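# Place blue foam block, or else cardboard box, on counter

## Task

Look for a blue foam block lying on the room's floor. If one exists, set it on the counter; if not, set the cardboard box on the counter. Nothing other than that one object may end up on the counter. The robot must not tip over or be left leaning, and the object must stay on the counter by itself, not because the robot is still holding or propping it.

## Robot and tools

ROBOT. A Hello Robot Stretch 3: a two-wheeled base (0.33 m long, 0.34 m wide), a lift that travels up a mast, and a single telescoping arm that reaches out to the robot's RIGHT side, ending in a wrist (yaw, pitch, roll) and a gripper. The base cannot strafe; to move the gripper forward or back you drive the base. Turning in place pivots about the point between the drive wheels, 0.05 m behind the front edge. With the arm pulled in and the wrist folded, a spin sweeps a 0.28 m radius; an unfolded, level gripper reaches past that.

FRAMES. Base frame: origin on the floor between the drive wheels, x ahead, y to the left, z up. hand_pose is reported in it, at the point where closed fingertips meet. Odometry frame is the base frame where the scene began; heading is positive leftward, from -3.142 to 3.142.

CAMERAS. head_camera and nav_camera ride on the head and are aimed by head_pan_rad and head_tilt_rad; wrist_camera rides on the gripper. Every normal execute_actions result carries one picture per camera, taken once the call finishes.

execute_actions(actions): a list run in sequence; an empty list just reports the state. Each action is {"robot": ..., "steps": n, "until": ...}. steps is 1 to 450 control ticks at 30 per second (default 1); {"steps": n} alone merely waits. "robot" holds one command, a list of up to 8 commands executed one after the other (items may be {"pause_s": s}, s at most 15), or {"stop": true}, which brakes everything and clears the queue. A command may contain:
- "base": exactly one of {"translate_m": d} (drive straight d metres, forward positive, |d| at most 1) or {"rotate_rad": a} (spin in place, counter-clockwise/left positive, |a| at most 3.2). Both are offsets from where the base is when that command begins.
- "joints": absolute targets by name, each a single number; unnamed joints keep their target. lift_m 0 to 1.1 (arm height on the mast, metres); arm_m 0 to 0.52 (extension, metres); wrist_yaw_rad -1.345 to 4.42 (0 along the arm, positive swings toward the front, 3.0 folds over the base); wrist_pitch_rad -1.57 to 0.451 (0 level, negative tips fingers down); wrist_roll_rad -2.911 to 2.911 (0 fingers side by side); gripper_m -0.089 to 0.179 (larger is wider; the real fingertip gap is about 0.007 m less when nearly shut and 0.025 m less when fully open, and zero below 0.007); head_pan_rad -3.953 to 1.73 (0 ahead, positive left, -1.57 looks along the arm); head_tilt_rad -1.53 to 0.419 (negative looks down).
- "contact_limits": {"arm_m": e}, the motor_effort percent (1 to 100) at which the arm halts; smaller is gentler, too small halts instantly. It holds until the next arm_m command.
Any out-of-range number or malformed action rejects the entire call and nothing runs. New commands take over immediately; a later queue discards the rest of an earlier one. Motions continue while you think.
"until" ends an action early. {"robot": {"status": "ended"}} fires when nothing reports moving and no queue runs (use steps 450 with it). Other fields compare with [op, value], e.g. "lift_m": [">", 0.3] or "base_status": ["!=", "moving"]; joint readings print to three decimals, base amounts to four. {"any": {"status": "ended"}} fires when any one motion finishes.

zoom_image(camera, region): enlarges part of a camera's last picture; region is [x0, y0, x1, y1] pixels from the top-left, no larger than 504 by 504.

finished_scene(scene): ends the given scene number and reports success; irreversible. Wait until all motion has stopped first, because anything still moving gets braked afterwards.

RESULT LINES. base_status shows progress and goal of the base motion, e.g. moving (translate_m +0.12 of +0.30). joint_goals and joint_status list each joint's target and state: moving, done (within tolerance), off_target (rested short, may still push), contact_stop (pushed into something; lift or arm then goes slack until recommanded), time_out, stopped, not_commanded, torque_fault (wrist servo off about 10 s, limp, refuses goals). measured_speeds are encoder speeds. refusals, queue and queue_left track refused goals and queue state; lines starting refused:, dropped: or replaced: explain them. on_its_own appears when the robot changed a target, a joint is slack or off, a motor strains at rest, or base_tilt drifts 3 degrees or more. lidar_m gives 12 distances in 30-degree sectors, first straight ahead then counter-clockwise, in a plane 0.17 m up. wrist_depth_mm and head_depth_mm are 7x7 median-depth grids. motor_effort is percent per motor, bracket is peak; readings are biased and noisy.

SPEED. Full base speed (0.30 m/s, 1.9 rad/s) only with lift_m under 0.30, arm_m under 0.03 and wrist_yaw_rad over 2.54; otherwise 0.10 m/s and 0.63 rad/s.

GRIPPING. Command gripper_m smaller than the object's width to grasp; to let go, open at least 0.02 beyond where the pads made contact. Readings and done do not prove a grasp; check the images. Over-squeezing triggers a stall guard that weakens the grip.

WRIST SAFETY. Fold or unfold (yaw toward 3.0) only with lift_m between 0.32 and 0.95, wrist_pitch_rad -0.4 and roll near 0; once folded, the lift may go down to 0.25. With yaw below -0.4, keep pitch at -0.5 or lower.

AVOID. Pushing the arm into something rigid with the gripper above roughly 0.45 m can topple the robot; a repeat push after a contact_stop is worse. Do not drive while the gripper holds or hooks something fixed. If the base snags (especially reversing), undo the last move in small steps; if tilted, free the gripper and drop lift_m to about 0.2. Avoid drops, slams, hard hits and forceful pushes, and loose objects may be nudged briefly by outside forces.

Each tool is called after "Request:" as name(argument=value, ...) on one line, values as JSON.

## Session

Request:
execute_actions(actions=[])

Scene clock: 0.00 s.
robot.base_odometry: x=+0.000 y=+0.000 heading=+0.000 (m, m, rad; robot's odometry frame)
robot.turned_by_wheels: +0.000 (rad since the last result)
robot.turned_by_imu: +0.000 (rad since the last result)
robot.base_tilt: forward=-1.9 right=-1.4 (deg)
robot.lidar_m: 1.48 1.77 1.78 2.06 3.17 1.30 1.49 2.00 2.00 1.87 1.21 1.62
robot.head_depth_mm: 1724 1730 1717 1754 1676 1017 1724 / 1888 1888 1893 1899 1822 1177 1828 / 2009 2104 2086 2080 2060 2049 2058 / 2098 2256 2283 2288 2260 2345 2225 / 2075 2124 2162 2168 2200 2196 2156 / 1944 1957 1948 1968 1967 2001 2005 / 1820 1828 1820 1830 1854 1860 1864
robot.base_status: not_commanded
robot.joint_positions: lift_m=+0.444 arm_m=-0.001 wrist_yaw_rad=+2.829 wrist_pitch_rad=-0.405 wrist_roll_rad=-0.007 gripper_m=+0.037 head_pan_rad=+0.004 head_tilt_rad=-0.023
robot.joint_goals: lift_m=+0.444 arm_m=-0.001 wrist_yaw_rad=+2.829 wrist_pitch_rad=-0.405 wrist_roll_rad=-0.007 gripper_m=+0.037 head_pan_rad=+0.004 head_tilt_rad=-0.023
robot.joint_status: lift_m=not_commanded arm_m=not_commanded wrist_yaw_rad=not_commanded wrist_pitch_rad=not_commanded wrist_roll_rad=not_commanded gripper_m=not_commanded head_pan_rad=not_commanded head_tilt_rad=not_commanded
robot.measured_speeds: translate_m=+0.000 rotate_rad=+0.000 lift_m=+0.000 arm_m=+0.000 wrist_yaw_rad=+0.000 wrist_pitch_rad=+0.000 wrist_roll_rad=+0.000 head_pan_rad=+0.000 head_tilt_rad=+0.000
robot: refusals=0 queue=idle queue_left=0
robot.motor_effort: left_wheel=+0 right_wheel=+0 lift_m=+35 arm_m=-1 wrist_yaw_rad=+0 wrist_pitch_rad=+5 wrist_roll_rad=+0 gripper_m=+0 head_pan_rad=+1 head_tilt_rad=+3 (%)
robot.hand_pose: x=+0.0484 y=+0.0712 z=+0.4599 quat_wxyz=(+0.249, +0.704, +0.034, +0.665) (m; robot's base frame)
robot.wrist_depth_mm: - - - - - - - / - - - - - - - / - - - - - - - / - 921 957 966 - - - / 743 779 786 802 814 817 833 / 646 - 652 663 663 691 686 / 559 - 578 588 600 603 599
pictures: head_camera (sideways: a quarter turn clockwise sets it upright), nav_camera (sideways: a quarter turn counterclockwise sets it upright), wrist_camera
Images, in order (width x height): head_camera 896x504, nav_camera 672x504, wrist_camera 644x364.

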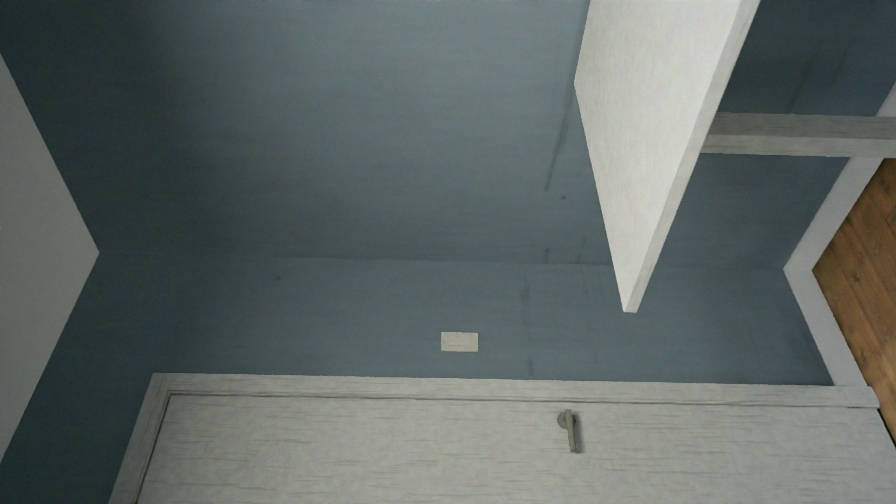

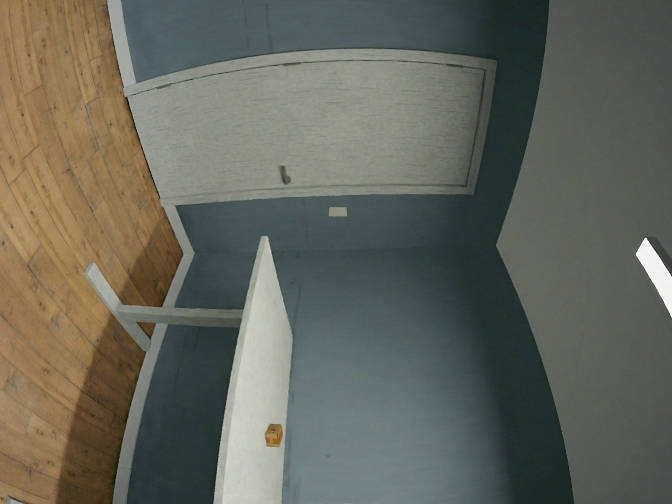

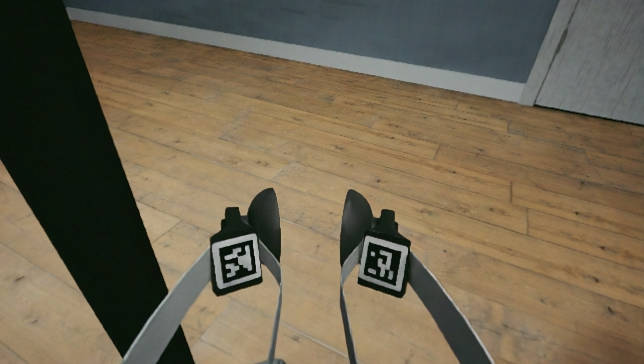

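Request:
execute_actions(actions=[{"robot":{"joints":{"head_pan_rad":-1.3,"head_tilt_rad":-0.7,"lift_m":0.28}},"steps":450,"until":{"robot":{"head_pan_rad_status":"done"}}}])

Request:
execute_actions(actions=[{"robot":{"joints":{"head_pan_rad":-2.6}},"steps":450,"until":{"robot":{"status":"ended"}}}])

Request:
execute_actions(actions=[{"robot":{"joints":{"head_pan_rad":-3.9}},"steps":450,"until":{"robot":{"status":"ended"}}}])

Scene clock: 1.37 s.
robot.base_odometry: x=+0.000 y=+0.000 heading=+0.000 (m, m, rad; robot's odometry frame)
robot.turned_by_wheels: +0.000 (rad since the last result)
robot.turned_by_imu: +0.000 (rad since the last result)
robot.base_tilt: forward=-2.0 right=-1.4 (deg)
robot.lidar_m: 1.48 1.77 1.78 2.06 3.17 1.30 1.49 2.00 2.00 1.87 1.21 1.62
robot.head_depth_mm: 1803 2052 2352 2015 1645 1381 1211 / 1731 1956 2281 2013 1639 1387 1208 / 1634 1829 2096 2056 1665 1396 1204 / 1560 1657 1969 2027 1646 1390 1207 / 1477 973 1844 1962 1598 1403 1205 / 1385 972 1426 1904 1661 1400 1209 / 1354 971 1676 1861 1661 1395 1211
robot.base_status: not_commanded
robot.joint_positions: lift_m=+0.342 arm_m=-0.001 wrist_yaw_rad=+2.829 wrist_pitch_rad=-0.405 wrist_roll_rad=-0.007 gripper_m=+0.037 head_pan_rad=-1.293 head_tilt_rad=-0.691
robot.joint_goals: lift_m=+0.280 arm_m=-0.001 wrist_yaw_rad=+2.829 wrist_pitch_rad=-0.405 wrist_roll_rad=-0.007 gripper_m=+0.037 head_pan_rad=-1.300 head_tilt_rad=-0.700
robot.joint_status: lift_m=moving arm_m=not_commanded wrist_yaw_rad=not_commanded wrist_pitch_rad=not_commanded wrist_roll_rad=not_commanded gripper_m=not_commanded head_pan_rad=done head_tilt_rad=done
robot.measured_speeds: translate_m=+0.000 rotate_rad=+0.000 lift_m=-0.110 arm_m=+0.000 wrist_yaw_rad=+0.000 wrist_pitch_rad=+0.000 wrist_roll_rad=+0.000 head_pan_rad=+0.000 head_tilt_rad=+0.000
robot: refusals=0 queue=running queue_left=0
robot.motor_effort: left_wheel=+0(1) right_wheel=+1(0) lift_m=+20(38) arm_m=+0(1) wrist_yaw_rad=+0(0) wrist_pitch_rad=+5(5) wrist_roll_rad=+0(0) gripper_m=+0(1) head_pan_rad=-3(40) head_tilt_rad=-5(44) (%)
robot.hand_pose: x=+0.0484 y=+0.0712 z=+0.3575 quat_wxyz=(+0.249, +0.704, +0.034, +0.665) (m; robot's base frame)
robot.wrist_depth_mm: - - - - - - - / - - - - - - - / - - - - - - - / - 755 765 793 822 818 846 / 614 631 656 655 673 679 688 / 539 - 527 556 553 560 578 / 464 - - 480 479 496 497
pictures: head_camera (sideways: a quarter turn clockwise sets it upright), nav_camera (sideways: a quarter turn counterclockwise sets it upright), wrist_camera
Images, in order (width x height): head_camera 896x504, nav_camera 672x504, wrist_camera 644x364.

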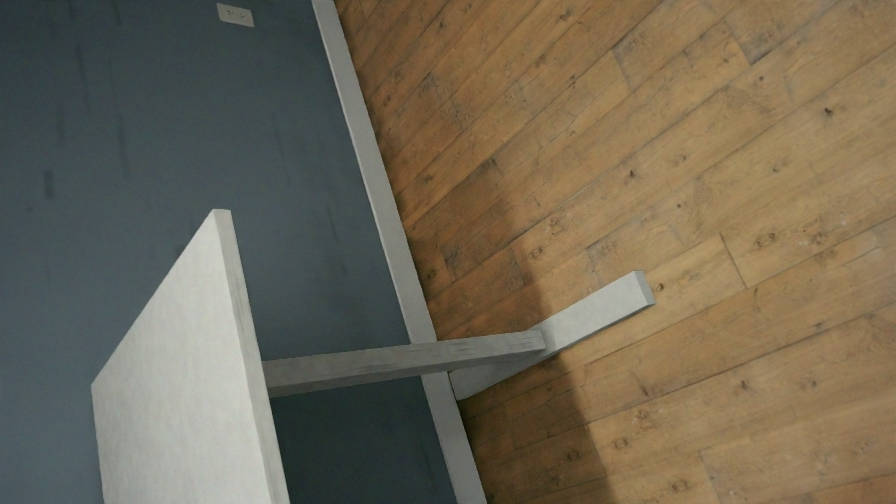

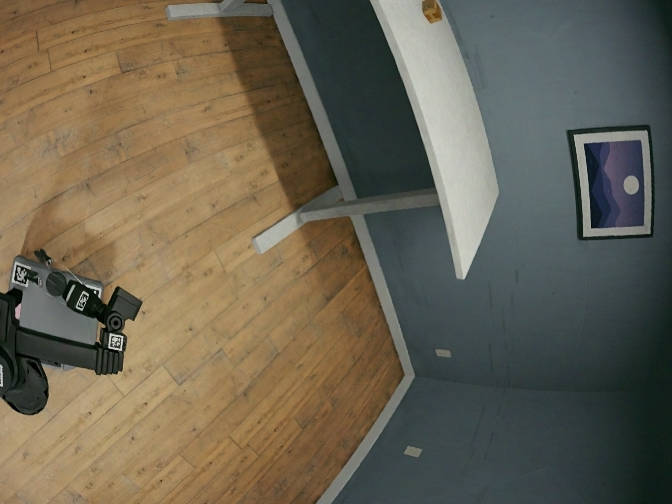

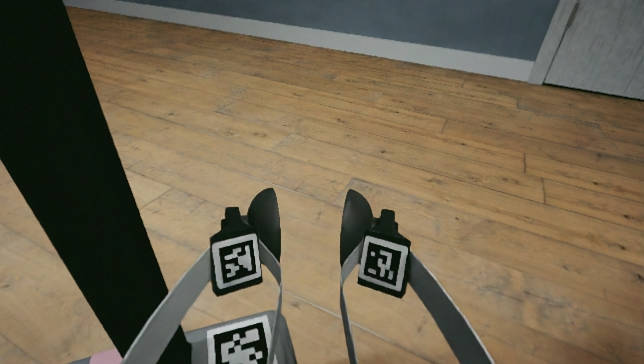

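Scene clock: 2.57 s.
robot.base_odometry: x=+0.000 y=+0.000 heading=+0.000 (m, m, rad; robot's odometry frame)
robot.turned_by_wheels: +0.000 (rad since the last result)
robot.turned_by_imu: +0.000 (rad since the last result)
robot.base_tilt: forward=-1.9 right=-1.4 (deg)
robot.lidar_m: 1.47 1.77 1.78 2.06 3.18 1.30 1.49 2.00 1.99 1.87 1.21 1.62
robot.head_depth_mm: 1883 2131 2367 2034 1640 1387 1213 / 1838 2065 2320 2027 1645 1398 1208 / 1816 2006 2301 2030 1647 1384 1206 / 1774 1977 2220 2029 1651 1396 1214 / 1746 1949 2191 2011 1655 1396 1204 / 1714 1884 2129 2060 1666 1402 1209 / 1678 1865 2109 2023 1656 1403 1211
robot.base_status: not_commanded
robot.joint_positions: lift_m=+0.281 arm_m=-0.001 wrist_yaw_rad=+2.829 wrist_pitch_rad=-0.405 wrist_roll_rad=-0.007 gripper_m=+0.037 head_pan_rad=-2.593 head_tilt_rad=-0.691
robot.joint_goals: lift_m=+0.280 arm_m=-0.001 wrist_yaw_rad=+2.829 wrist_pitch_rad=-0.405 wrist_roll_rad=-0.007 gripper_m=+0.037 head_pan_rad=-2.600 head_tilt_rad=-0.700
robot.joint_status: lift_m=done arm_m=not_commanded wrist_yaw_rad=not_commanded wrist_pitch_rad=not_commanded wrist_roll_rad=not_commanded gripper_m=not_commanded head_pan_rad=done head_tilt_rad=done
robot.measured_speeds: translate_m=+0.000 rotate_rad=+0.000 lift_m=+0.000 arm_m=+0.000 wrist_yaw_rad=+0.000 wrist_pitch_rad=+0.000 wrist_roll_rad=+0.000 head_pan_rad=+0.000 head_tilt_rad=+0.000
robot: refusals=0 queue=done queue_left=0
robot.motor_effort: left_wheel=-1(1) right_wheel=+1(0) lift_m=+20(20) arm_m=+0(1) wrist_yaw_rad=+0(0) wrist_pitch_rad=+5(5) wrist_roll_rad=+0(0) gripper_m=+0(1) head_pan_rad=-3(36) head_tilt_rad=-5(5) (%)
robot.hand_pose: x=+0.0484 y=+0.0712 z=+0.2962 quat_wxyz=(+0.249, +0.704, +0.034, +0.665) (m; robot's base frame)
robot.wrist_depth_mm: - - - - - - - / - - - - - - - / - 832 867 890 892 941 961 / - 666 679 689 703 702 732 / 532 559 572 568 580 595 603 / 466 - - 490 482 499 505 / - - - 423 427 433 443
pictures: head_camera (sideways: a quarter turn clockwise sets it upright), nav_camera (sideways: a quarter turn counterclockwise sets it upright), wrist_camera
Images, in order (width x height): head_camera 896x504, nav_camera 672x504, wrist_camera 644x364.

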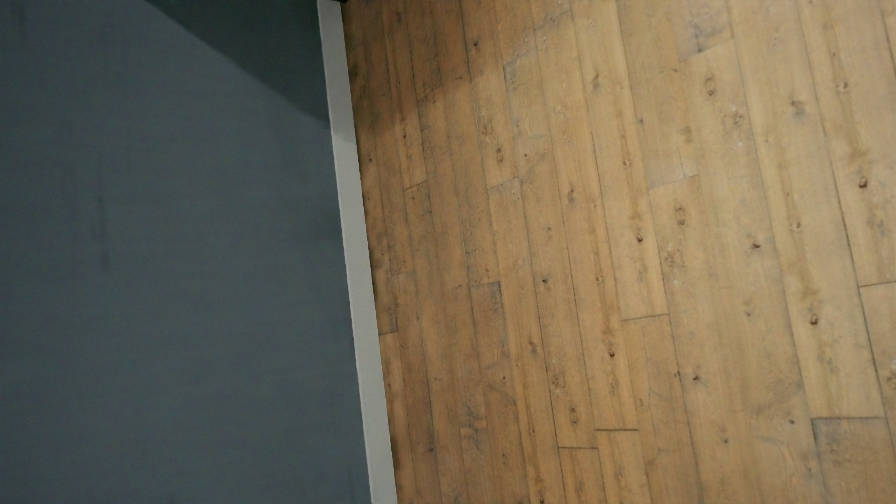

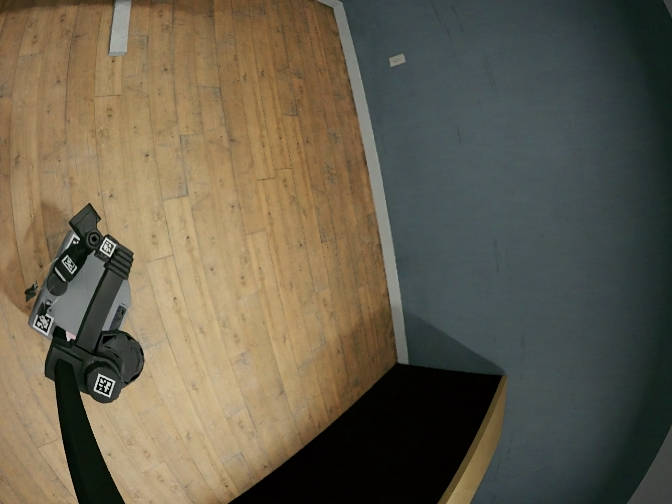

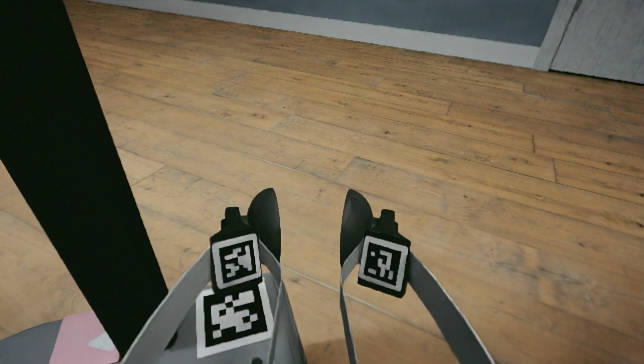

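Scene clock: 3.77 s.
robot.base_odometry: x=+0.000 y=+0.000 heading=+0.000 (m, m, rad; robot's odometry frame)
robot.turned_by_wheels: +0.000 (rad since the last result)
robot.turned_by_imu: +0.000 (rad since the last result)
robot.base_tilt: forward=-1.9 right=-1.4 (deg)
robot.lidar_m: 1.48 1.77 1.78 2.06 3.17 1.30 1.49 2.00 2.00 1.88 1.21 1.61
robot.head_depth_mm: 2715 - - - - - 1162 / 2719 3048 2588 2073 - - - / 2788 3084 2591 2019 1658 1394 1203 / 2710 2986 2424 1896 1642 1403 1214 / 2635 1280 1432 1648 1651 1390 1212 / 2642 1281 1446 1671 1639 1398 1211 / 2539 1297 1451 1685 1669 1394 1209
robot.base_status: not_commanded
robot.joint_positions: lift_m=+0.281 arm_m=-0.001 wrist_yaw_rad=+2.829 wrist_pitch_rad=-0.405 wrist_roll_rad=-0.007 gripper_m=+0.037 head_pan_rad=-3.893 head_tilt_rad=-0.692
robot.joint_goals: lift_m=+0.280 arm_m=-0.001 wrist_yaw_rad=+2.829 wrist_pitch_rad=-0.405 wrist_roll_rad=-0.007 gripper_m=+0.037 head_pan_rad=-3.900 head_tilt_rad=-0.700
robot.joint_status: lift_m=done arm_m=not_commanded wrist_yaw_rad=not_commanded wrist_pitch_rad=not_commanded wrist_roll_rad=not_commanded gripper_m=not_commanded head_pan_rad=done head_tilt_rad=done
robot.measured_speeds: translate_m=+0.000 rotate_rad=+0.000 lift_m=+0.000 arm_m=+0.000 wrist_yaw_rad=+0.000 wrist_pitch_rad=+0.000 wrist_roll_rad=+0.000 head_pan_rad=+0.000 head_tilt_rad=+0.000
robot: refusals=0 queue=done queue_left=0
robot.motor_effort: left_wheel=+0(0) right_wheel=+1(1) lift_m=+20(20) arm_m=-1(1) wrist_yaw_rad=+0(1) wrist_pitch_rad=+5(5) wrist_roll_rad=+0(0) gripper_m=+0(1) head_pan_rad=-3(37) head_tilt_rad=-5(5) (%)
robot.hand_pose: x=+0.0484 y=+0.0712 z=+0.2962 quat_wxyz=(+0.249, +0.704, +0.034, +0.665) (m; robot's base frame)
robot.wrist_depth_mm: - - - - - - - / - - - - - - - / - 844 873 897 905 918 960 / - 669 683 695 699 723 733 / 532 564 580 567 576 592 603 / 462 - - 482 473 500 491 / - - - 423 422 433 436
pictures: head_camera (sideways: a quarter turn clockwise sets it upright), nav_camera (sideways: a quarter turn counterclockwise sets it upright), wrist_camera
Images, in order (width x height): head_camera 896x504, nav_camera 672x504, wrist_camera 644x364.

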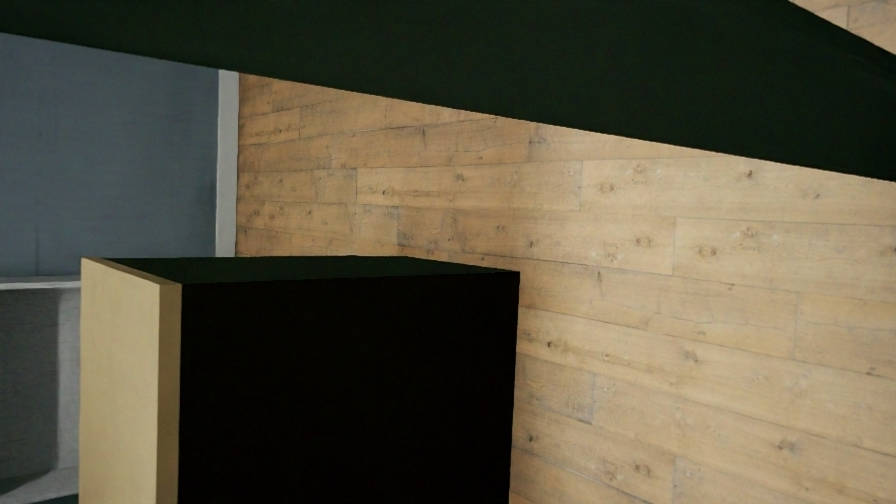

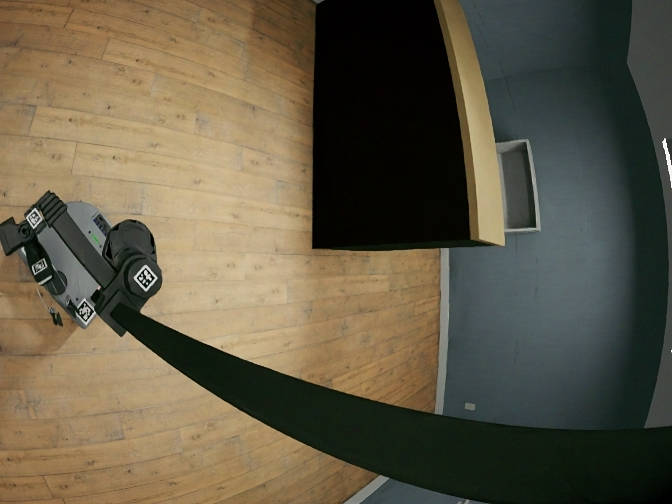

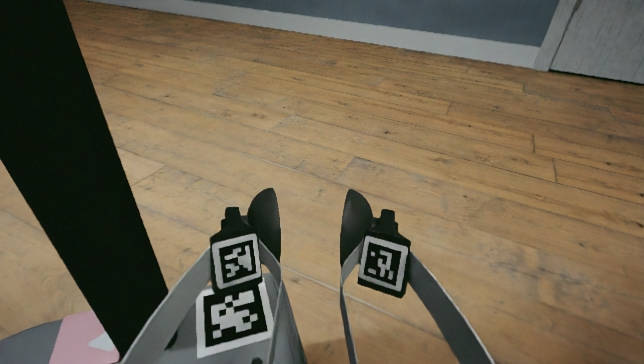

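Request:
execute_actions(actions=[{"robot":[{"base":{"rotate_rad":2.11},"joints":{"head_pan_rad":1.4,"head_tilt_rad":-0.6}},{"base":{"translate_m":1.0}},{"base":{"translate_m":1.0}}],"steps":450,"until":{"robot":{"status":"ended"}}},{"robot":[{"base":{"translate_m":0.42}},{"base":{"rotate_rad":0.3}}],"steps":450,"until":{"robot":{"status":"ended"}}}])

Scene clock: 21.10 s.
robot.base_odometry: x=-1.242 y=+2.077 heading=+2.410 (m, m, rad; robot's odometry frame)
robot.turned_by_wheels: +2.410 (rad since the last result)
robot.turned_by_imu: +2.403 (rad since the last result)
robot.base_tilt: forward=-1.9 right=-1.4 (deg)
robot.lidar_m: 0.83 0.87 1.06 1.55 0.98 1.13 3.55 1.60 1.21 1.18 1.12 0.85
robot.head_depth_mm: 1875 1634 1743 1474 1550 1443 1256 / 2263 1714 1808 1990 1736 1474 1248 / 2278 2506 2739 2269 1784 1474 1261 / 2247 2475 2743 2273 1789 1483 1259 / 2240 2459 2734 2282 1785 1481 1262 / 2197 2449 2714 2255 1785 1486 1255 / 2189 2127 2058 2016 1783 1482 1260
robot.base_status: done (rotate_rad +0.2999 of +0.3000)
robot.joint_positions: lift_m=+0.280 arm_m=-0.001 wrist_yaw_rad=+2.829 wrist_pitch_rad=-0.405 wrist_roll_rad=-0.007 gripper_m=+0.037 head_pan_rad=+1.393 head_tilt_rad=-0.606
robot.joint_goals: lift_m=+0.280 arm_m=-0.001 wrist_yaw_rad=+2.829 wrist_pitch_rad=-0.405 wrist_roll_rad=-0.007 gripper_m=+0.037 head_pan_rad=+1.400 head_tilt_rad=-0.600
robot.joint_status: lift_m=done arm_m=not_commanded wrist_yaw_rad=not_commanded wrist_pitch_rad=not_commanded wrist_roll_rad=not_commanded gripper_m=not_commanded head_pan_rad=done head_tilt_rad=done
robot.measured_speeds: translate_m=+0.000 rotate_rad=+0.000 lift_m=+0.000 arm_m=+0.000 wrist_yaw_rad=+0.000 wrist_pitch_rad=+0.000 wrist_roll_rad=+0.000 head_pan_rad=+0.000 head_tilt_rad=+0.000
robot: refusals=0 queue=done queue_left=0
robot.motor_effort: left_wheel=-3(13) right_wheel=+2(9) lift_m=+20(20) arm_m=-1(1) wrist_yaw_rad=+0(0) wrist_pitch_rad=+5(5) wrist_roll_rad=+0(0) gripper_m=-1(0) head_pan_rad=+3(35) head_tilt_rad=+3(16) (%)
robot.hand_pose: x=+0.0484 y=+0.0712 z=+0.2961 quat_wxyz=(+0.249, +0.704, +0.034, +0.665) (m; robot's base frame)
robot.wrist_depth_mm: - - - - - 944 707 / - - - - - 978 737 / - 859 865 885 905 871 743 / - 677 691 702 708 725 704 / 531 558 578 563 588 590 586 / 464 - - 483 477 499 499 / - - - 419 426 433 430
pictures: head_camera (sideways: a quarter turn clockwise sets it upright), nav_camera (sideways: a quarter turn counterclockwise sets it upright), wrist_camera
Images, in order (width x height): head_camera 896x504, nav_camera 672x504, wrist_camera 644x364.

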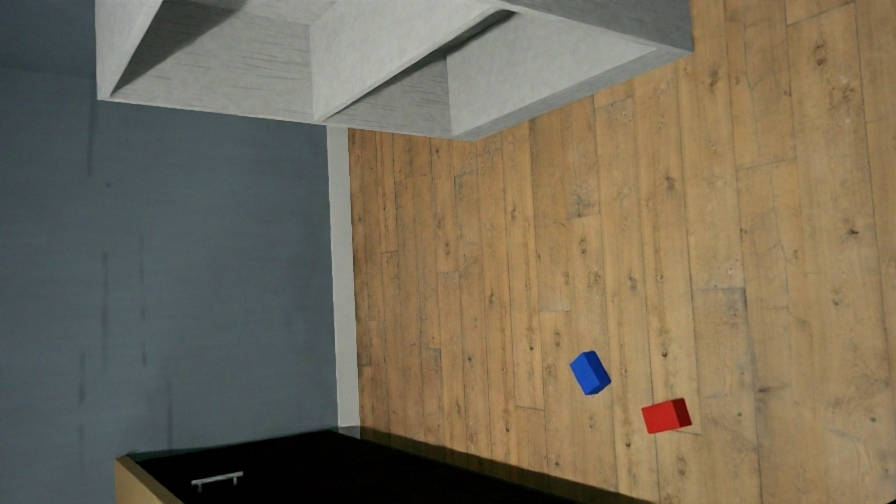

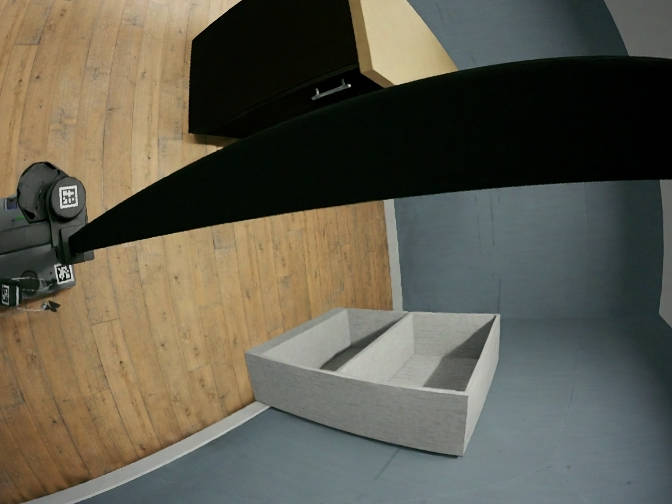

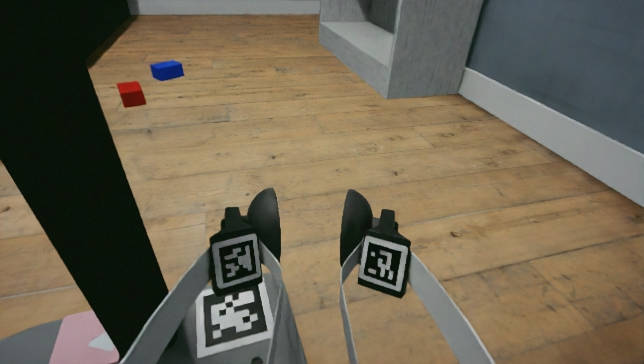

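Request:
execute_actions(actions=[{"robot":[{"base":{"translate_m":0.21},"joints":{"head_pan_rad":-1.9,"head_tilt_rad":-1.1}},{"base":{"rotate_rad":-1.641}},{"base":{"translate_m":-1.0}}],"steps":450,"until":{"robot":{"status":"ended"}}}])

Scene clock: 31.10 s.
robot.base_odometry: x=-2.117 y=+1.522 heading=+0.769 (m, m, rad; robot's odometry frame)
robot.turned_by_wheels: -1.641 (rad since the last result)
robot.turned_by_imu: -1.636 (rad since the last result)
robot.base_tilt: forward=-1.9 right=-1.4 (deg)
robot.lidar_m: 2.19 0.87 0.62 0.30 0.57 0.75 1.59 1.01 0.73 0.70 0.72 2.28
robot.head_depth_mm: 798 990 1289 1421 1296 1194 - / 770 946 1218 1438 1300 1228 - / 745 904 1150 1436 1305 - - / 719 866 1094 1428 1309 - 1120 / 691 833 1040 1404 1296 1195 1114 / 673 801 989 1385 1320 1209 1119 / 631 769 947 1238 1323 1215 1121
robot.base_status: done (translate_m -1.0000 of -1.0000)
robot.joint_positions: lift_m=+0.280 arm_m=-0.001 wrist_yaw_rad=+2.829 wrist_pitch_rad=-0.405 wrist_roll_rad=-0.007 gripper_m=+0.037 head_pan_rad=-1.894 head_tilt_rad=-1.088
robot.joint_goals: lift_m=+0.280 arm_m=-0.001 wrist_yaw_rad=+2.829 wrist_pitch_rad=-0.405 wrist_roll_rad=-0.007 gripper_m=+0.037 head_pan_rad=-1.900 head_tilt_rad=-1.100
robot.joint_status: lift_m=done arm_m=not_commanded wrist_yaw_rad=not_commanded wrist_pitch_rad=not_commanded wrist_roll_rad=not_commanded gripper_m=not_commanded head_pan_rad=done head_tilt_rad=done
robot.measured_speeds: translate_m=+0.000 rotate_rad=+0.000 lift_m=+0.000 arm_m=+0.000 wrist_yaw_rad=+0.000 wrist_pitch_rad=+0.000 wrist_roll_rad=+0.000 head_pan_rad=+0.000 head_tilt_rad=+0.000
robot: refusals=0 queue=done queue_left=0
robot.motor_effort: left_wheel=+3(16) right_wheel=-1(6) lift_m=+20(20) arm_m=-1(1) wrist_yaw_rad=+0(0) wrist_pitch_rad=+5(5) wrist_roll_rad=+0(0) gripper_m=+0(0) head_pan_rad=-2(36) head_tilt_rad=-7(39) (%)
robot.hand_pose: x=+0.0484 y=+0.0711 z=+0.2961 quat_wxyz=(+0.249, +0.704, +0.034, +0.665) (m; robot's base frame)
robot.wrist_depth_mm: - 484 484 620 677 747 824 / - 521 547 671 755 823 934 / - 567 590 723 812 871 930 / - 514 506 689 694 714 733 / 406 423 438 560 581 585 594 / 379 - - 486 483 500 502 / - - - 424 419 429 433
pictures: head_camera (sideways: a quarter turn clockwise sets it upright), nav_camera (sideways: a quarter turn counterclockwise sets it upright), wrist_camera
Images, in order (width x height): head_camera 896x504, nav_camera 672x504, wrist_camera 644x364.

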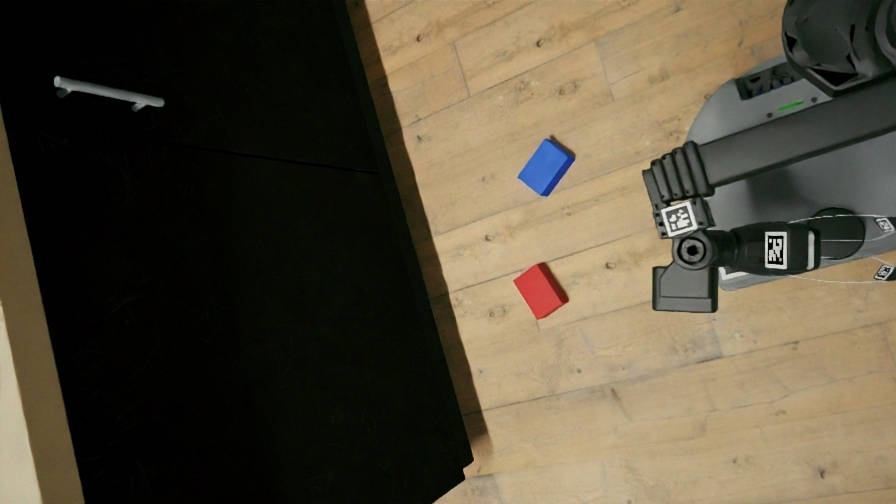

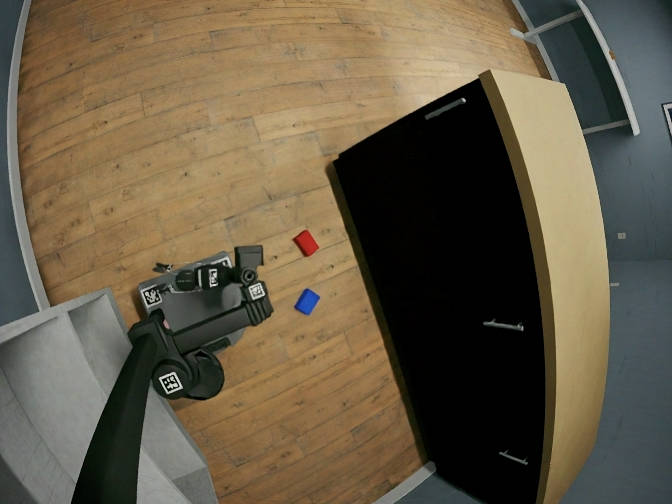

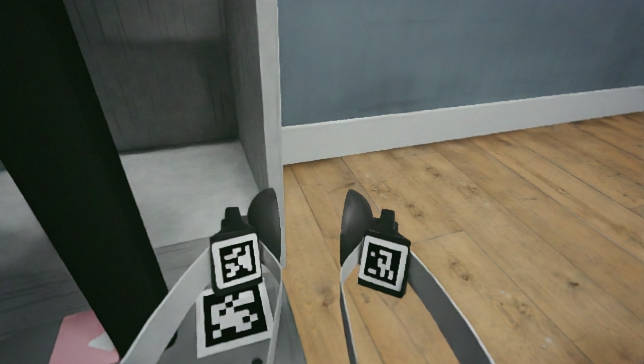

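Request:
execute_actions(actions=[{"robot":[{"base":{"translate_m":-0.24},"joints":{"head_pan_rad":-1.57,"lift_m":0.36}},{"joints":{"wrist_yaw_rad":0,"gripper_m":0.15}},{"joints":{"wrist_pitch_rad":-1.57,"arm_m":0.30,"wrist_roll_rad":-0.58}},{"joints":{"lift_m":0.22}}],"steps":450,"until":{"robot":{"status":"ended"}}}])

Scene clock: 42.67 s.
robot.base_odometry: x=-2.290 y=+1.355 heading=+0.769 (m, m, rad; robot's odometry frame)
robot.turned_by_wheels: +0.000 (rad since the last result)
robot.turned_by_imu: -0.002 (rad since the last result)
robot.base_tilt: forward=-1.9 right=-1.4 (deg)
robot.lidar_m: 2.42 0.42 0.42 0.55 0.56 0.54 1.35 1.01 0.73 0.70 0.72 2.53
robot.head_depth_mm: 686 831 1049 1381 1298 1187 1118 / 688 832 1050 1394 1309 1214 - / 689 834 1058 1300 1287 1224 - / 693 834 1056 1407 1302 1224 1122 / 693 836 1060 1402 1307 1211 1114 / 692 837 1061 1406 1315 1205 1118 / 695 837 1061 1411 1316 1211 1113
robot.base_status: done (translate_m -0.2400 of -0.2400)
robot.joint_positions: lift_m=+0.220 arm_m=+0.300 wrist_yaw_rad=+0.001 wrist_pitch_rad=-1.563 wrist_roll_rad=-0.576 gripper_m=+0.150 head_pan_rad=-1.577 head_tilt_rad=-1.088
robot.joint_goals: lift_m=+0.220 arm_m=+0.300 wrist_yaw_rad=+0.000 wrist_pitch_rad=-1.570 wrist_roll_rad=-0.580 gripper_m=+0.150 head_pan_rad=-1.570 head_tilt_rad=-1.100
robot.joint_status: lift_m=done arm_m=done wrist_yaw_rad=done wrist_pitch_rad=done wrist_roll_rad=done gripper_m=done head_pan_rad=done head_tilt_rad=done
robot.measured_speeds: translate_m=+0.000 rotate_rad=+0.000 lift_m=+0.000 arm_m=+0.000 wrist_yaw_rad=+0.000 wrist_pitch_rad=+0.000 wrist_roll_rad=+0.000 head_pan_rad=+0.000 head_tilt_rad=+0.000
robot: refusals=0 queue=done queue_left=0
robot.motor_effort: left_wheel=+3(13) right_wheel=-1(7) lift_m=+20(53) arm_m=+4(6) wrist_yaw_rad=-1(2) wrist_pitch_rad=-3(4) wrist_roll_rad=-2(2) gripper_m=+0(96) head_pan_rad=+3(23) head_tilt_rad=-8(7) (%)
robot.hand_pose: x=-0.0216 y=-0.4227 z=+0.1028 quat_wxyz=(+0.624, +0.619, -0.338, -0.336) (m; robot's base frame)
robot.wrist_depth_mm: 231 231 233 239 240 245 249 / 237 240 242 245 250 252 257 / 244 248 250 250 257 258 263 / 252 255 256 218 266 270 274 / 259 263 268 226 273 279 283 / - 273 275 282 283 - 293 / 280 281 288 292 293 302 308
pictures: head_camera (sideways: a quarter turn clockwise sets it upright), nav_camera (sideways: a quarter turn counterclockwise sets it upright), wrist_camera
Images, in order (width x height): head_camera 896x504, nav_camera 672x504, wrist_camera 644x364.

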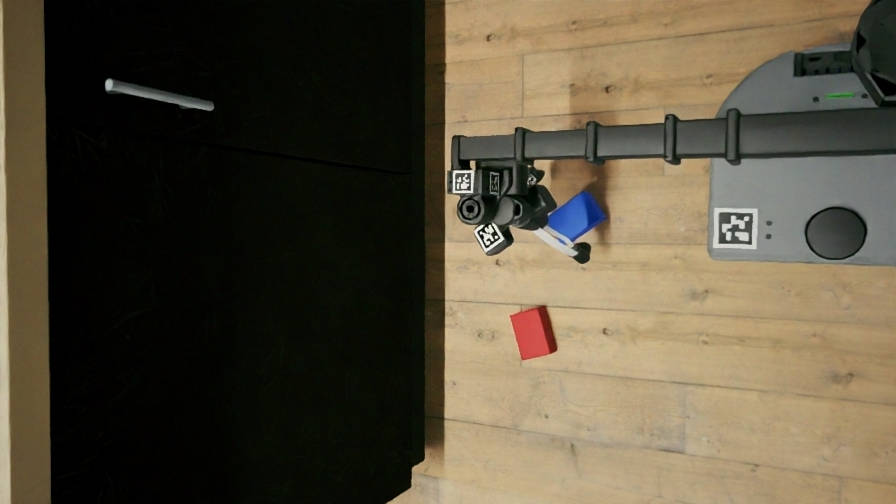

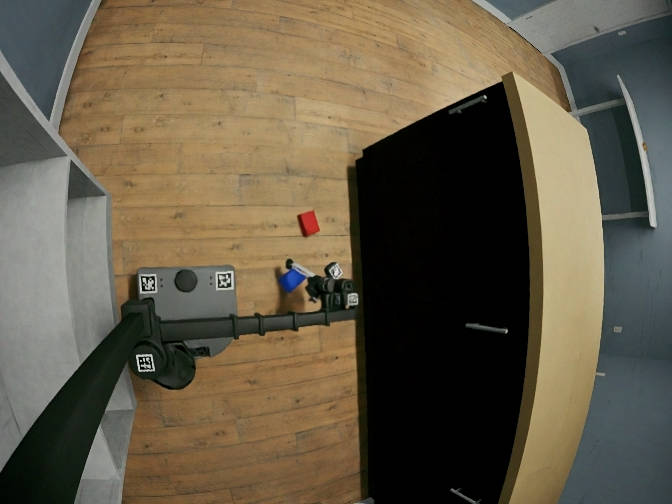

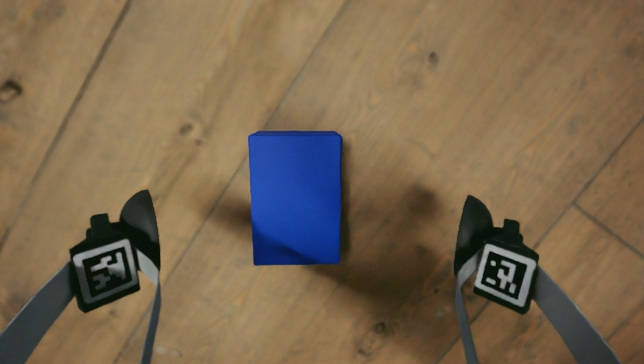

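Request:
execute_actions(actions=[{"robot":[{"joints":{"arm_m":0.29,"lift_m":0.146}},{"joints":{"gripper_m":0.013}},{"joints":{"lift_m":0.24,"arm_m":0.2,"head_tilt_rad":-0.5}}],"steps":450,"until":{"robot":{"status":"ended"}}}])

Scene clock: 57.83 s.
robot.base_odometry: x=-2.290 y=+1.355 heading=+0.769 (m, m, rad; robot's odometry frame)
robot.turned_by_wheels: +0.000 (rad since the last result)
robot.turned_by_imu: -0.002 (rad since the last result)
robot.base_tilt: forward=-1.9 right=-1.4 (deg)
robot.lidar_m: 2.42 0.42 0.43 0.55 0.56 0.53 1.35 1.01 0.73 0.70 0.72 2.53
robot.head_depth_mm: 686 831 1048 1394 1304 1200 1116 / 691 832 1053 1395 1304 1216 - / 689 836 1057 1407 1279 1232 - / 691 831 1054 1398 1291 1224 1116 / 692 836 1058 1398 1308 1202 1113 / 695 835 1062 1405 1320 1210 1120 / 694 842 1065 1408 1323 1207 1122
robot.base_status: done (translate_m -0.2400 of -0.2400)
robot.joint_positions: lift_m=+0.146 arm_m=+0.290 wrist_yaw_rad=+0.001 wrist_pitch_rad=-1.564 wrist_roll_rad=-0.576 gripper_m=+0.014 head_pan_rad=-1.577 head_tilt_rad=-1.088
robot.joint_goals: lift_m=+0.146 arm_m=+0.290 wrist_yaw_rad=+0.000 wrist_pitch_rad=-1.570 wrist_roll_rad=-0.580 gripper_m=+0.013 head_pan_rad=-1.570 head_tilt_rad=-1.100
robot.joint_status: lift_m=done arm_m=done wrist_yaw_rad=done wrist_pitch_rad=done wrist_roll_rad=done gripper_m=moving head_pan_rad=done head_tilt_rad=done
robot.measured_speeds: translate_m=+0.000 rotate_rad=+0.000 lift_m=+0.000 arm_m=+0.000 wrist_yaw_rad=+0.000 wrist_pitch_rad=+0.000 wrist_roll_rad=+0.000 head_pan_rad=+0.000 head_tilt_rad=+0.000
robot: refusals=0 queue=running queue_left=1
robot.motor_effort: left_wheel=+3(3) right_wheel=-1(2) lift_m=+20(19) arm_m=-5(5) wrist_yaw_rad=-1(1) wrist_pitch_rad=-2(2) wrist_roll_rad=-2(2) gripper_m=-21(100) head_pan_rad=+3(2) head_tilt_rad=-7(7) (%)
robot.hand_pose: x=-0.0216 y=-0.4129 z=+0.0288 quat_wxyz=(+0.623, +0.620, -0.338, -0.336) (m; robot's base frame)
robot.wrist_depth_mm: 164 167 168 169 173 176 177 / 169 171 174 175 178 180 182 / 175 176 178 135 184 186 190 / 180 183 182 138 189 193 195 / 186 189 142 142 195 201 202 / 193 195 198 148 205 207 210 / 200 203 206 210 212 216 220
pictures: head_camera (sideways: a quarter turn clockwise sets it upright), nav_camera (sideways: a quarter turn counterclockwise sets it upright), wrist_camera
Images, in order (width x height): head_camera 896x504, nav_camera 672x504, wrist_camera 644x364.

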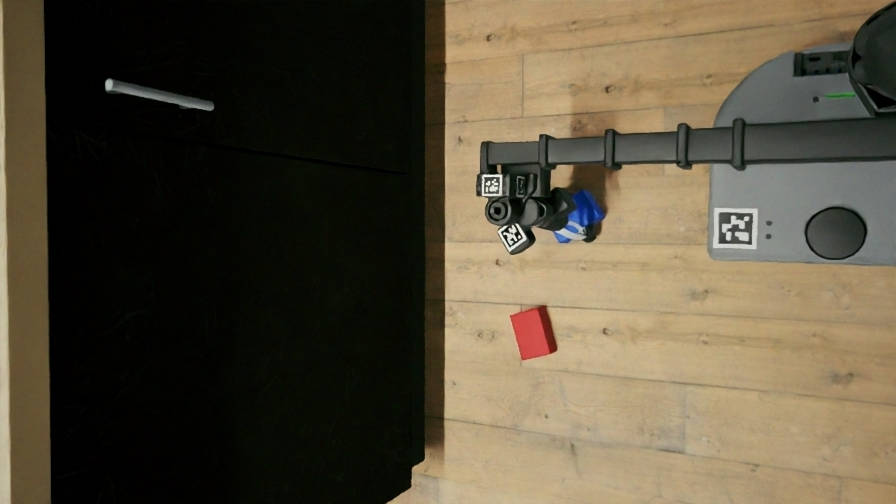

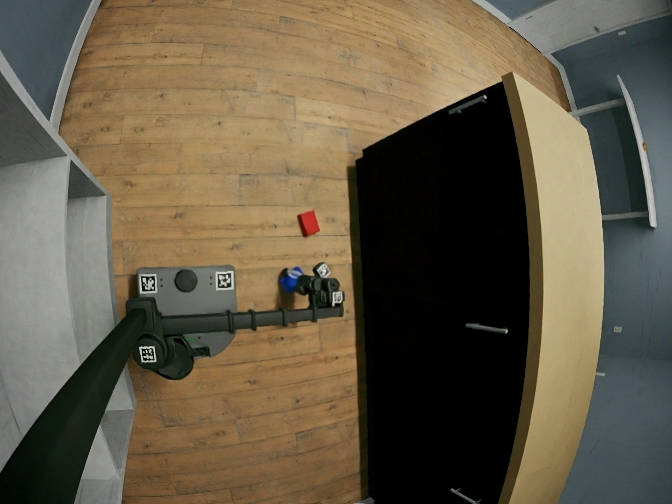

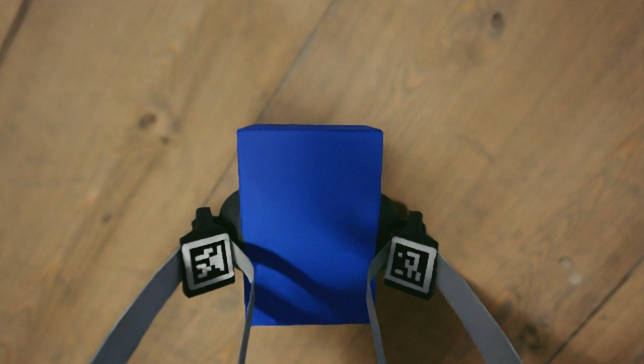

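Request:
execute_actions(actions=[{"robot":{"joints":{"lift_m":0.93,"head_tilt_rad":-0.5}},"steps":25},{"robot":{"joints":{"arm_m":0.12,"wrist_pitch_rad":0.03,"wrist_roll_rad":0}},"steps":400,"until":{"robot":{"lift_m_status":["!=","moving"]}}}])

Scene clock: 65.90 s.
robot.base_odometry: x=-2.290 y=+1.355 heading=+0.769 (m, m, rad; robot's odometry frame)
robot.turned_by_wheels: +0.000 (rad since the last result)
robot.turned_by_imu: -0.001 (rad since the last result)
robot.base_tilt: forward=-1.9 right=-1.3 (deg)
robot.lidar_m: 2.43 0.42 0.43 0.55 0.56 0.53 1.35 1.01 0.73 0.70 0.72 2.54
robot.head_depth_mm: 3596 3854 1202 841 - - 1102 / 3571 3961 1200 838 - - 1090 / 3620 3920 1201 505 - - 1098 / 3594 3851 1196 760 839 950 1089 / 3664 3795 1196 801 846 951 1101 / 3648 3964 1203 800 844 954 1098 / 3610 - 1192 795 847 957 1104
robot.base_status: done (translate_m -0.2400 of -0.2400)
robot.joint_positions: lift_m=+0.929 arm_m=+0.120 wrist_yaw_rad=+0.001 wrist_pitch_rad=+0.001 wrist_roll_rad=-0.004 gripper_m=+0.014 head_pan_rad=-1.576 head_tilt_rad=-0.507
robot.joint_goals: lift_m=+0.930 arm_m=+0.120 wrist_yaw_rad=+0.000 wrist_pitch_rad=+0.030 wrist_roll_rad=+0.000 gripper_m=+0.013 head_pan_rad=-1.570 head_tilt_rad=-0.500
robot.joint_status: lift_m=done arm_m=done wrist_yaw_rad=done wrist_pitch_rad=done wrist_roll_rad=done gripper_m=done head_pan_rad=done head_tilt_rad=done
robot.measured_speeds: translate_m=+0.000 rotate_rad=+0.000 lift_m=+0.000 arm_m=+0.000 wrist_yaw_rad=+0.000 wrist_pitch_rad=+0.000 wrist_roll_rad=+0.000 head_pan_rad=+0.000 head_tilt_rad=+0.000
robot: refusals=0 queue=done queue_left=0
robot.motor_effort: left_wheel=+2(2) right_wheel=-1(1) lift_m=+50(52) arm_m=-4(6) wrist_yaw_rad=-2(2) wrist_pitch_rad=+10(8) wrist_roll_rad=+2(2) gripper_m=-22(20) head_pan_rad=+3(2) head_tilt_rad=+4(40) (%)
robot.hand_pose: x=-0.0212 y=-0.5215 z=+1.0443 quat_wxyz=(+0.709, +0.000, -0.705, +0.000) (m; robot's base frame)
robot.wrist_depth_mm: - - - - - - - / - - - - - - - / - - - 135 - - - / - 835 669 138 902 - - / 488 495 142 143 531 537 553 / 354 353 340 147 347 376 384 / 363 365 370 378 379 386 388
pictures: head_camera (sideways: a quarter turn clockwise sets it upright), nav_camera (sideways: a quarter turn counterclockwise sets it upright), wrist_camera
Images, in order (width x height): head_camera 896x504, nav_camera 672x504, wrist_camera 644x364.

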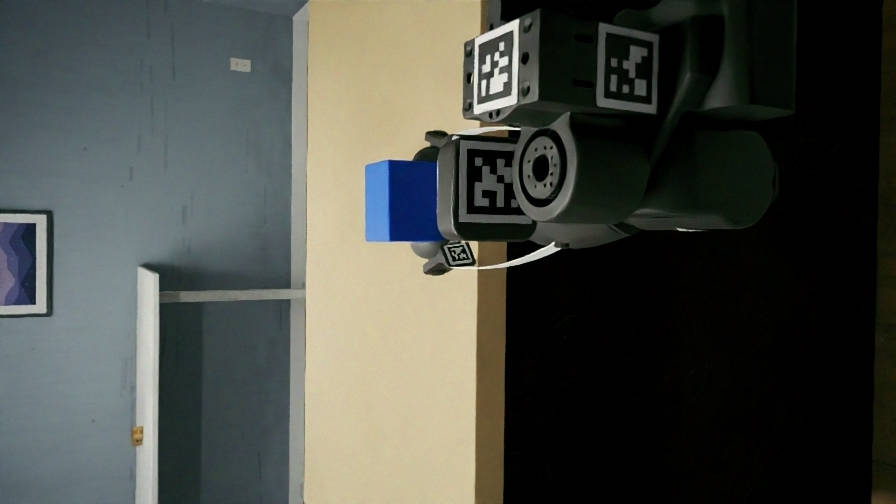

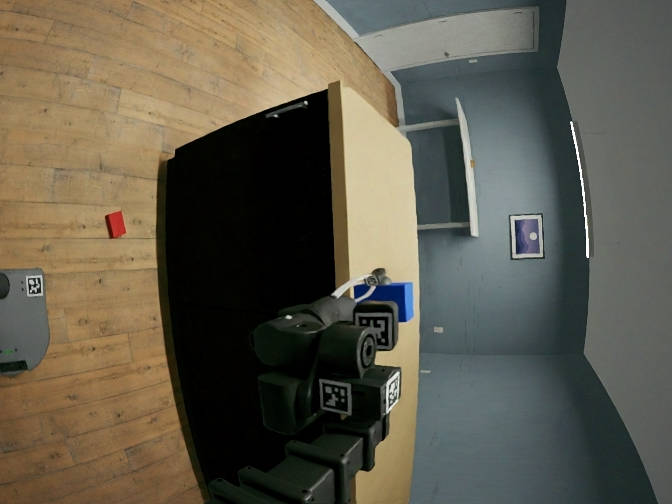

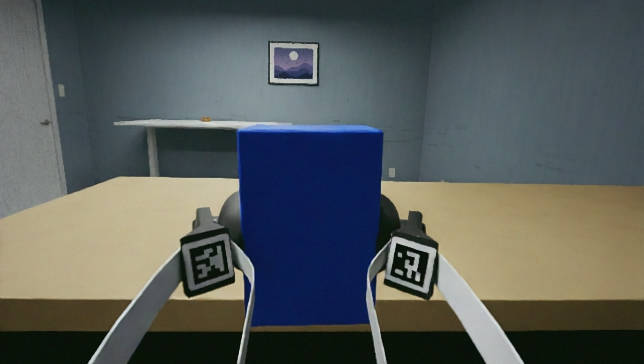

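Request:
execute_actions(actions=[{"robot":{"joints":{"arm_m":0.44}},"steps":45},{"robot":{"joints":{"lift_m":0.868}},"steps":400,"until":{"robot":{"status":"ended"}}}])

Scene clock: 69.47 s.
robot.base_odometry: x=-2.290 y=+1.355 heading=+0.769 (m, m, rad; robot's odometry frame)
robot.turned_by_wheels: +0.000 (rad since the last result)
robot.turned_by_imu: +0.000 (rad since the last result)
robot.base_tilt: forward=-1.9 right=-1.4 (deg)
robot.lidar_m: 2.42 0.42 0.42 0.55 0.56 0.53 1.35 1.01 0.73 0.70 0.73 2.54
robot.head_depth_mm: 3604 3924 1197 864 - 961 1081 / 3653 3958 - - 832 940 1081 / 3588 3919 - - 835 947 1088 / 3702 3969 - 794 838 950 1096 / 3633 3898 1199 795 838 953 1095 / 3612 3905 1192 801 843 957 1110 / 3627 3943 1196 796 845 958 1101
robot.base_status: done (translate_m -0.2400 of -0.2400)
robot.joint_positions: lift_m=+0.868 arm_m=+0.440 wrist_yaw_rad=+0.001 wrist_pitch_rad=+0.002 wrist_roll_rad=-0.004 gripper_m=+0.014 head_pan_rad=-1.576 head_tilt_rad=-0.507
robot.joint_goals: lift_m=+0.868 arm_m=+0.440 wrist_yaw_rad=+0.000 wrist_pitch_rad=+0.030 wrist_roll_rad=+0.000 gripper_m=+0.013 head_pan_rad=-1.570 head_tilt_rad=-0.500
robot.joint_status: lift_m=done arm_m=done wrist_yaw_rad=done wrist_pitch_rad=done wrist_roll_rad=done gripper_m=done head_pan_rad=done head_tilt_rad=done
robot.measured_speeds: translate_m=+0.000 rotate_rad=+0.000 lift_m=+0.000 arm_m=+0.000 wrist_yaw_rad=+0.000 wrist_pitch_rad=+0.000 wrist_roll_rad=+0.000 head_pan_rad=+0.000 head_tilt_rad=+0.000
robot: refusals=0 queue=done queue_left=0
robot.motor_effort: left_wheel=+2(3) right_wheel=-1(1) lift_m=+20(49) arm_m=+3(4) wrist_yaw_rad=-1(1) wrist_pitch_rad=+10(10) wrist_roll_rad=+2(2) gripper_m=-21(22) head_pan_rad=+2(3) head_tilt_rad=+4(4) (%)
robot.hand_pose: x=-0.0212 y=-0.8410 z=+0.9835 quat_wxyz=(+0.709, +0.000, -0.705, +0.001) (m; robot's base frame)
robot.wrist_depth_mm: - - - - - - - / - - - - - - - / - - - 135 - - - / 556 562 459 137 - - - / 336 346 142 143 361 370 376 / 240 242 220 148 229 261 262 / 189 190 191 186 195 199 200
pictures: head_camera (sideways: a quarter turn clockwise sets it upright), nav_camera (sideways: a quarter turn counterclockwise sets it upright), wrist_camera
Images, in order (width x height): head_camera 896x504, nav_camera 672x504, wrist_camera 644x364.

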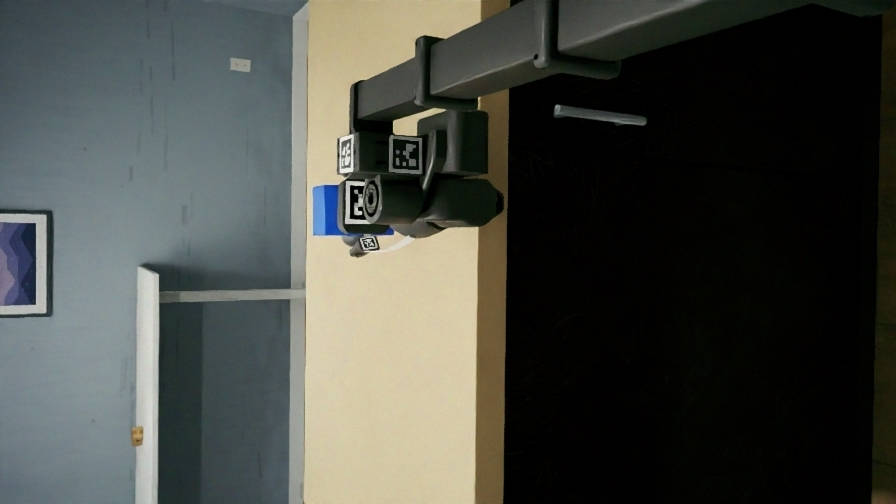

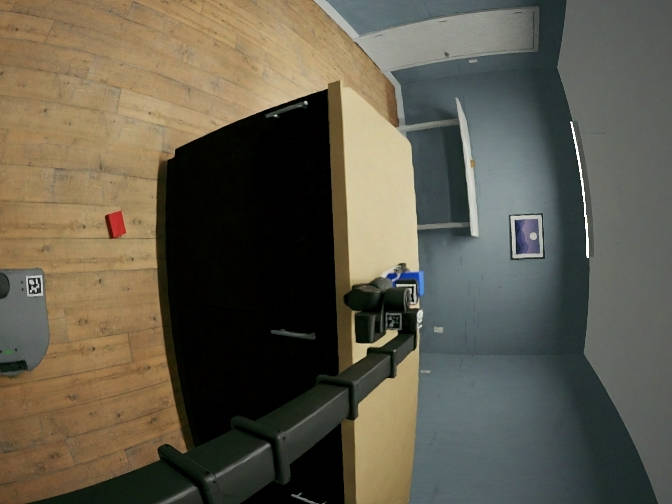

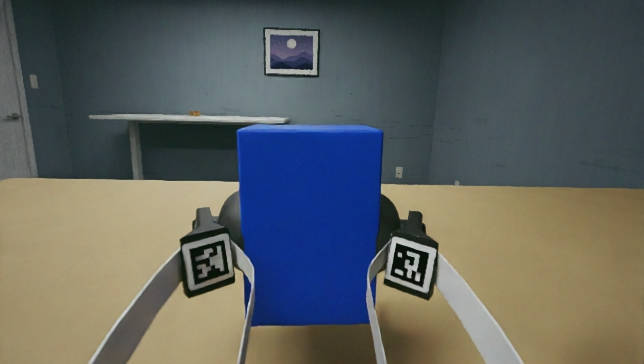

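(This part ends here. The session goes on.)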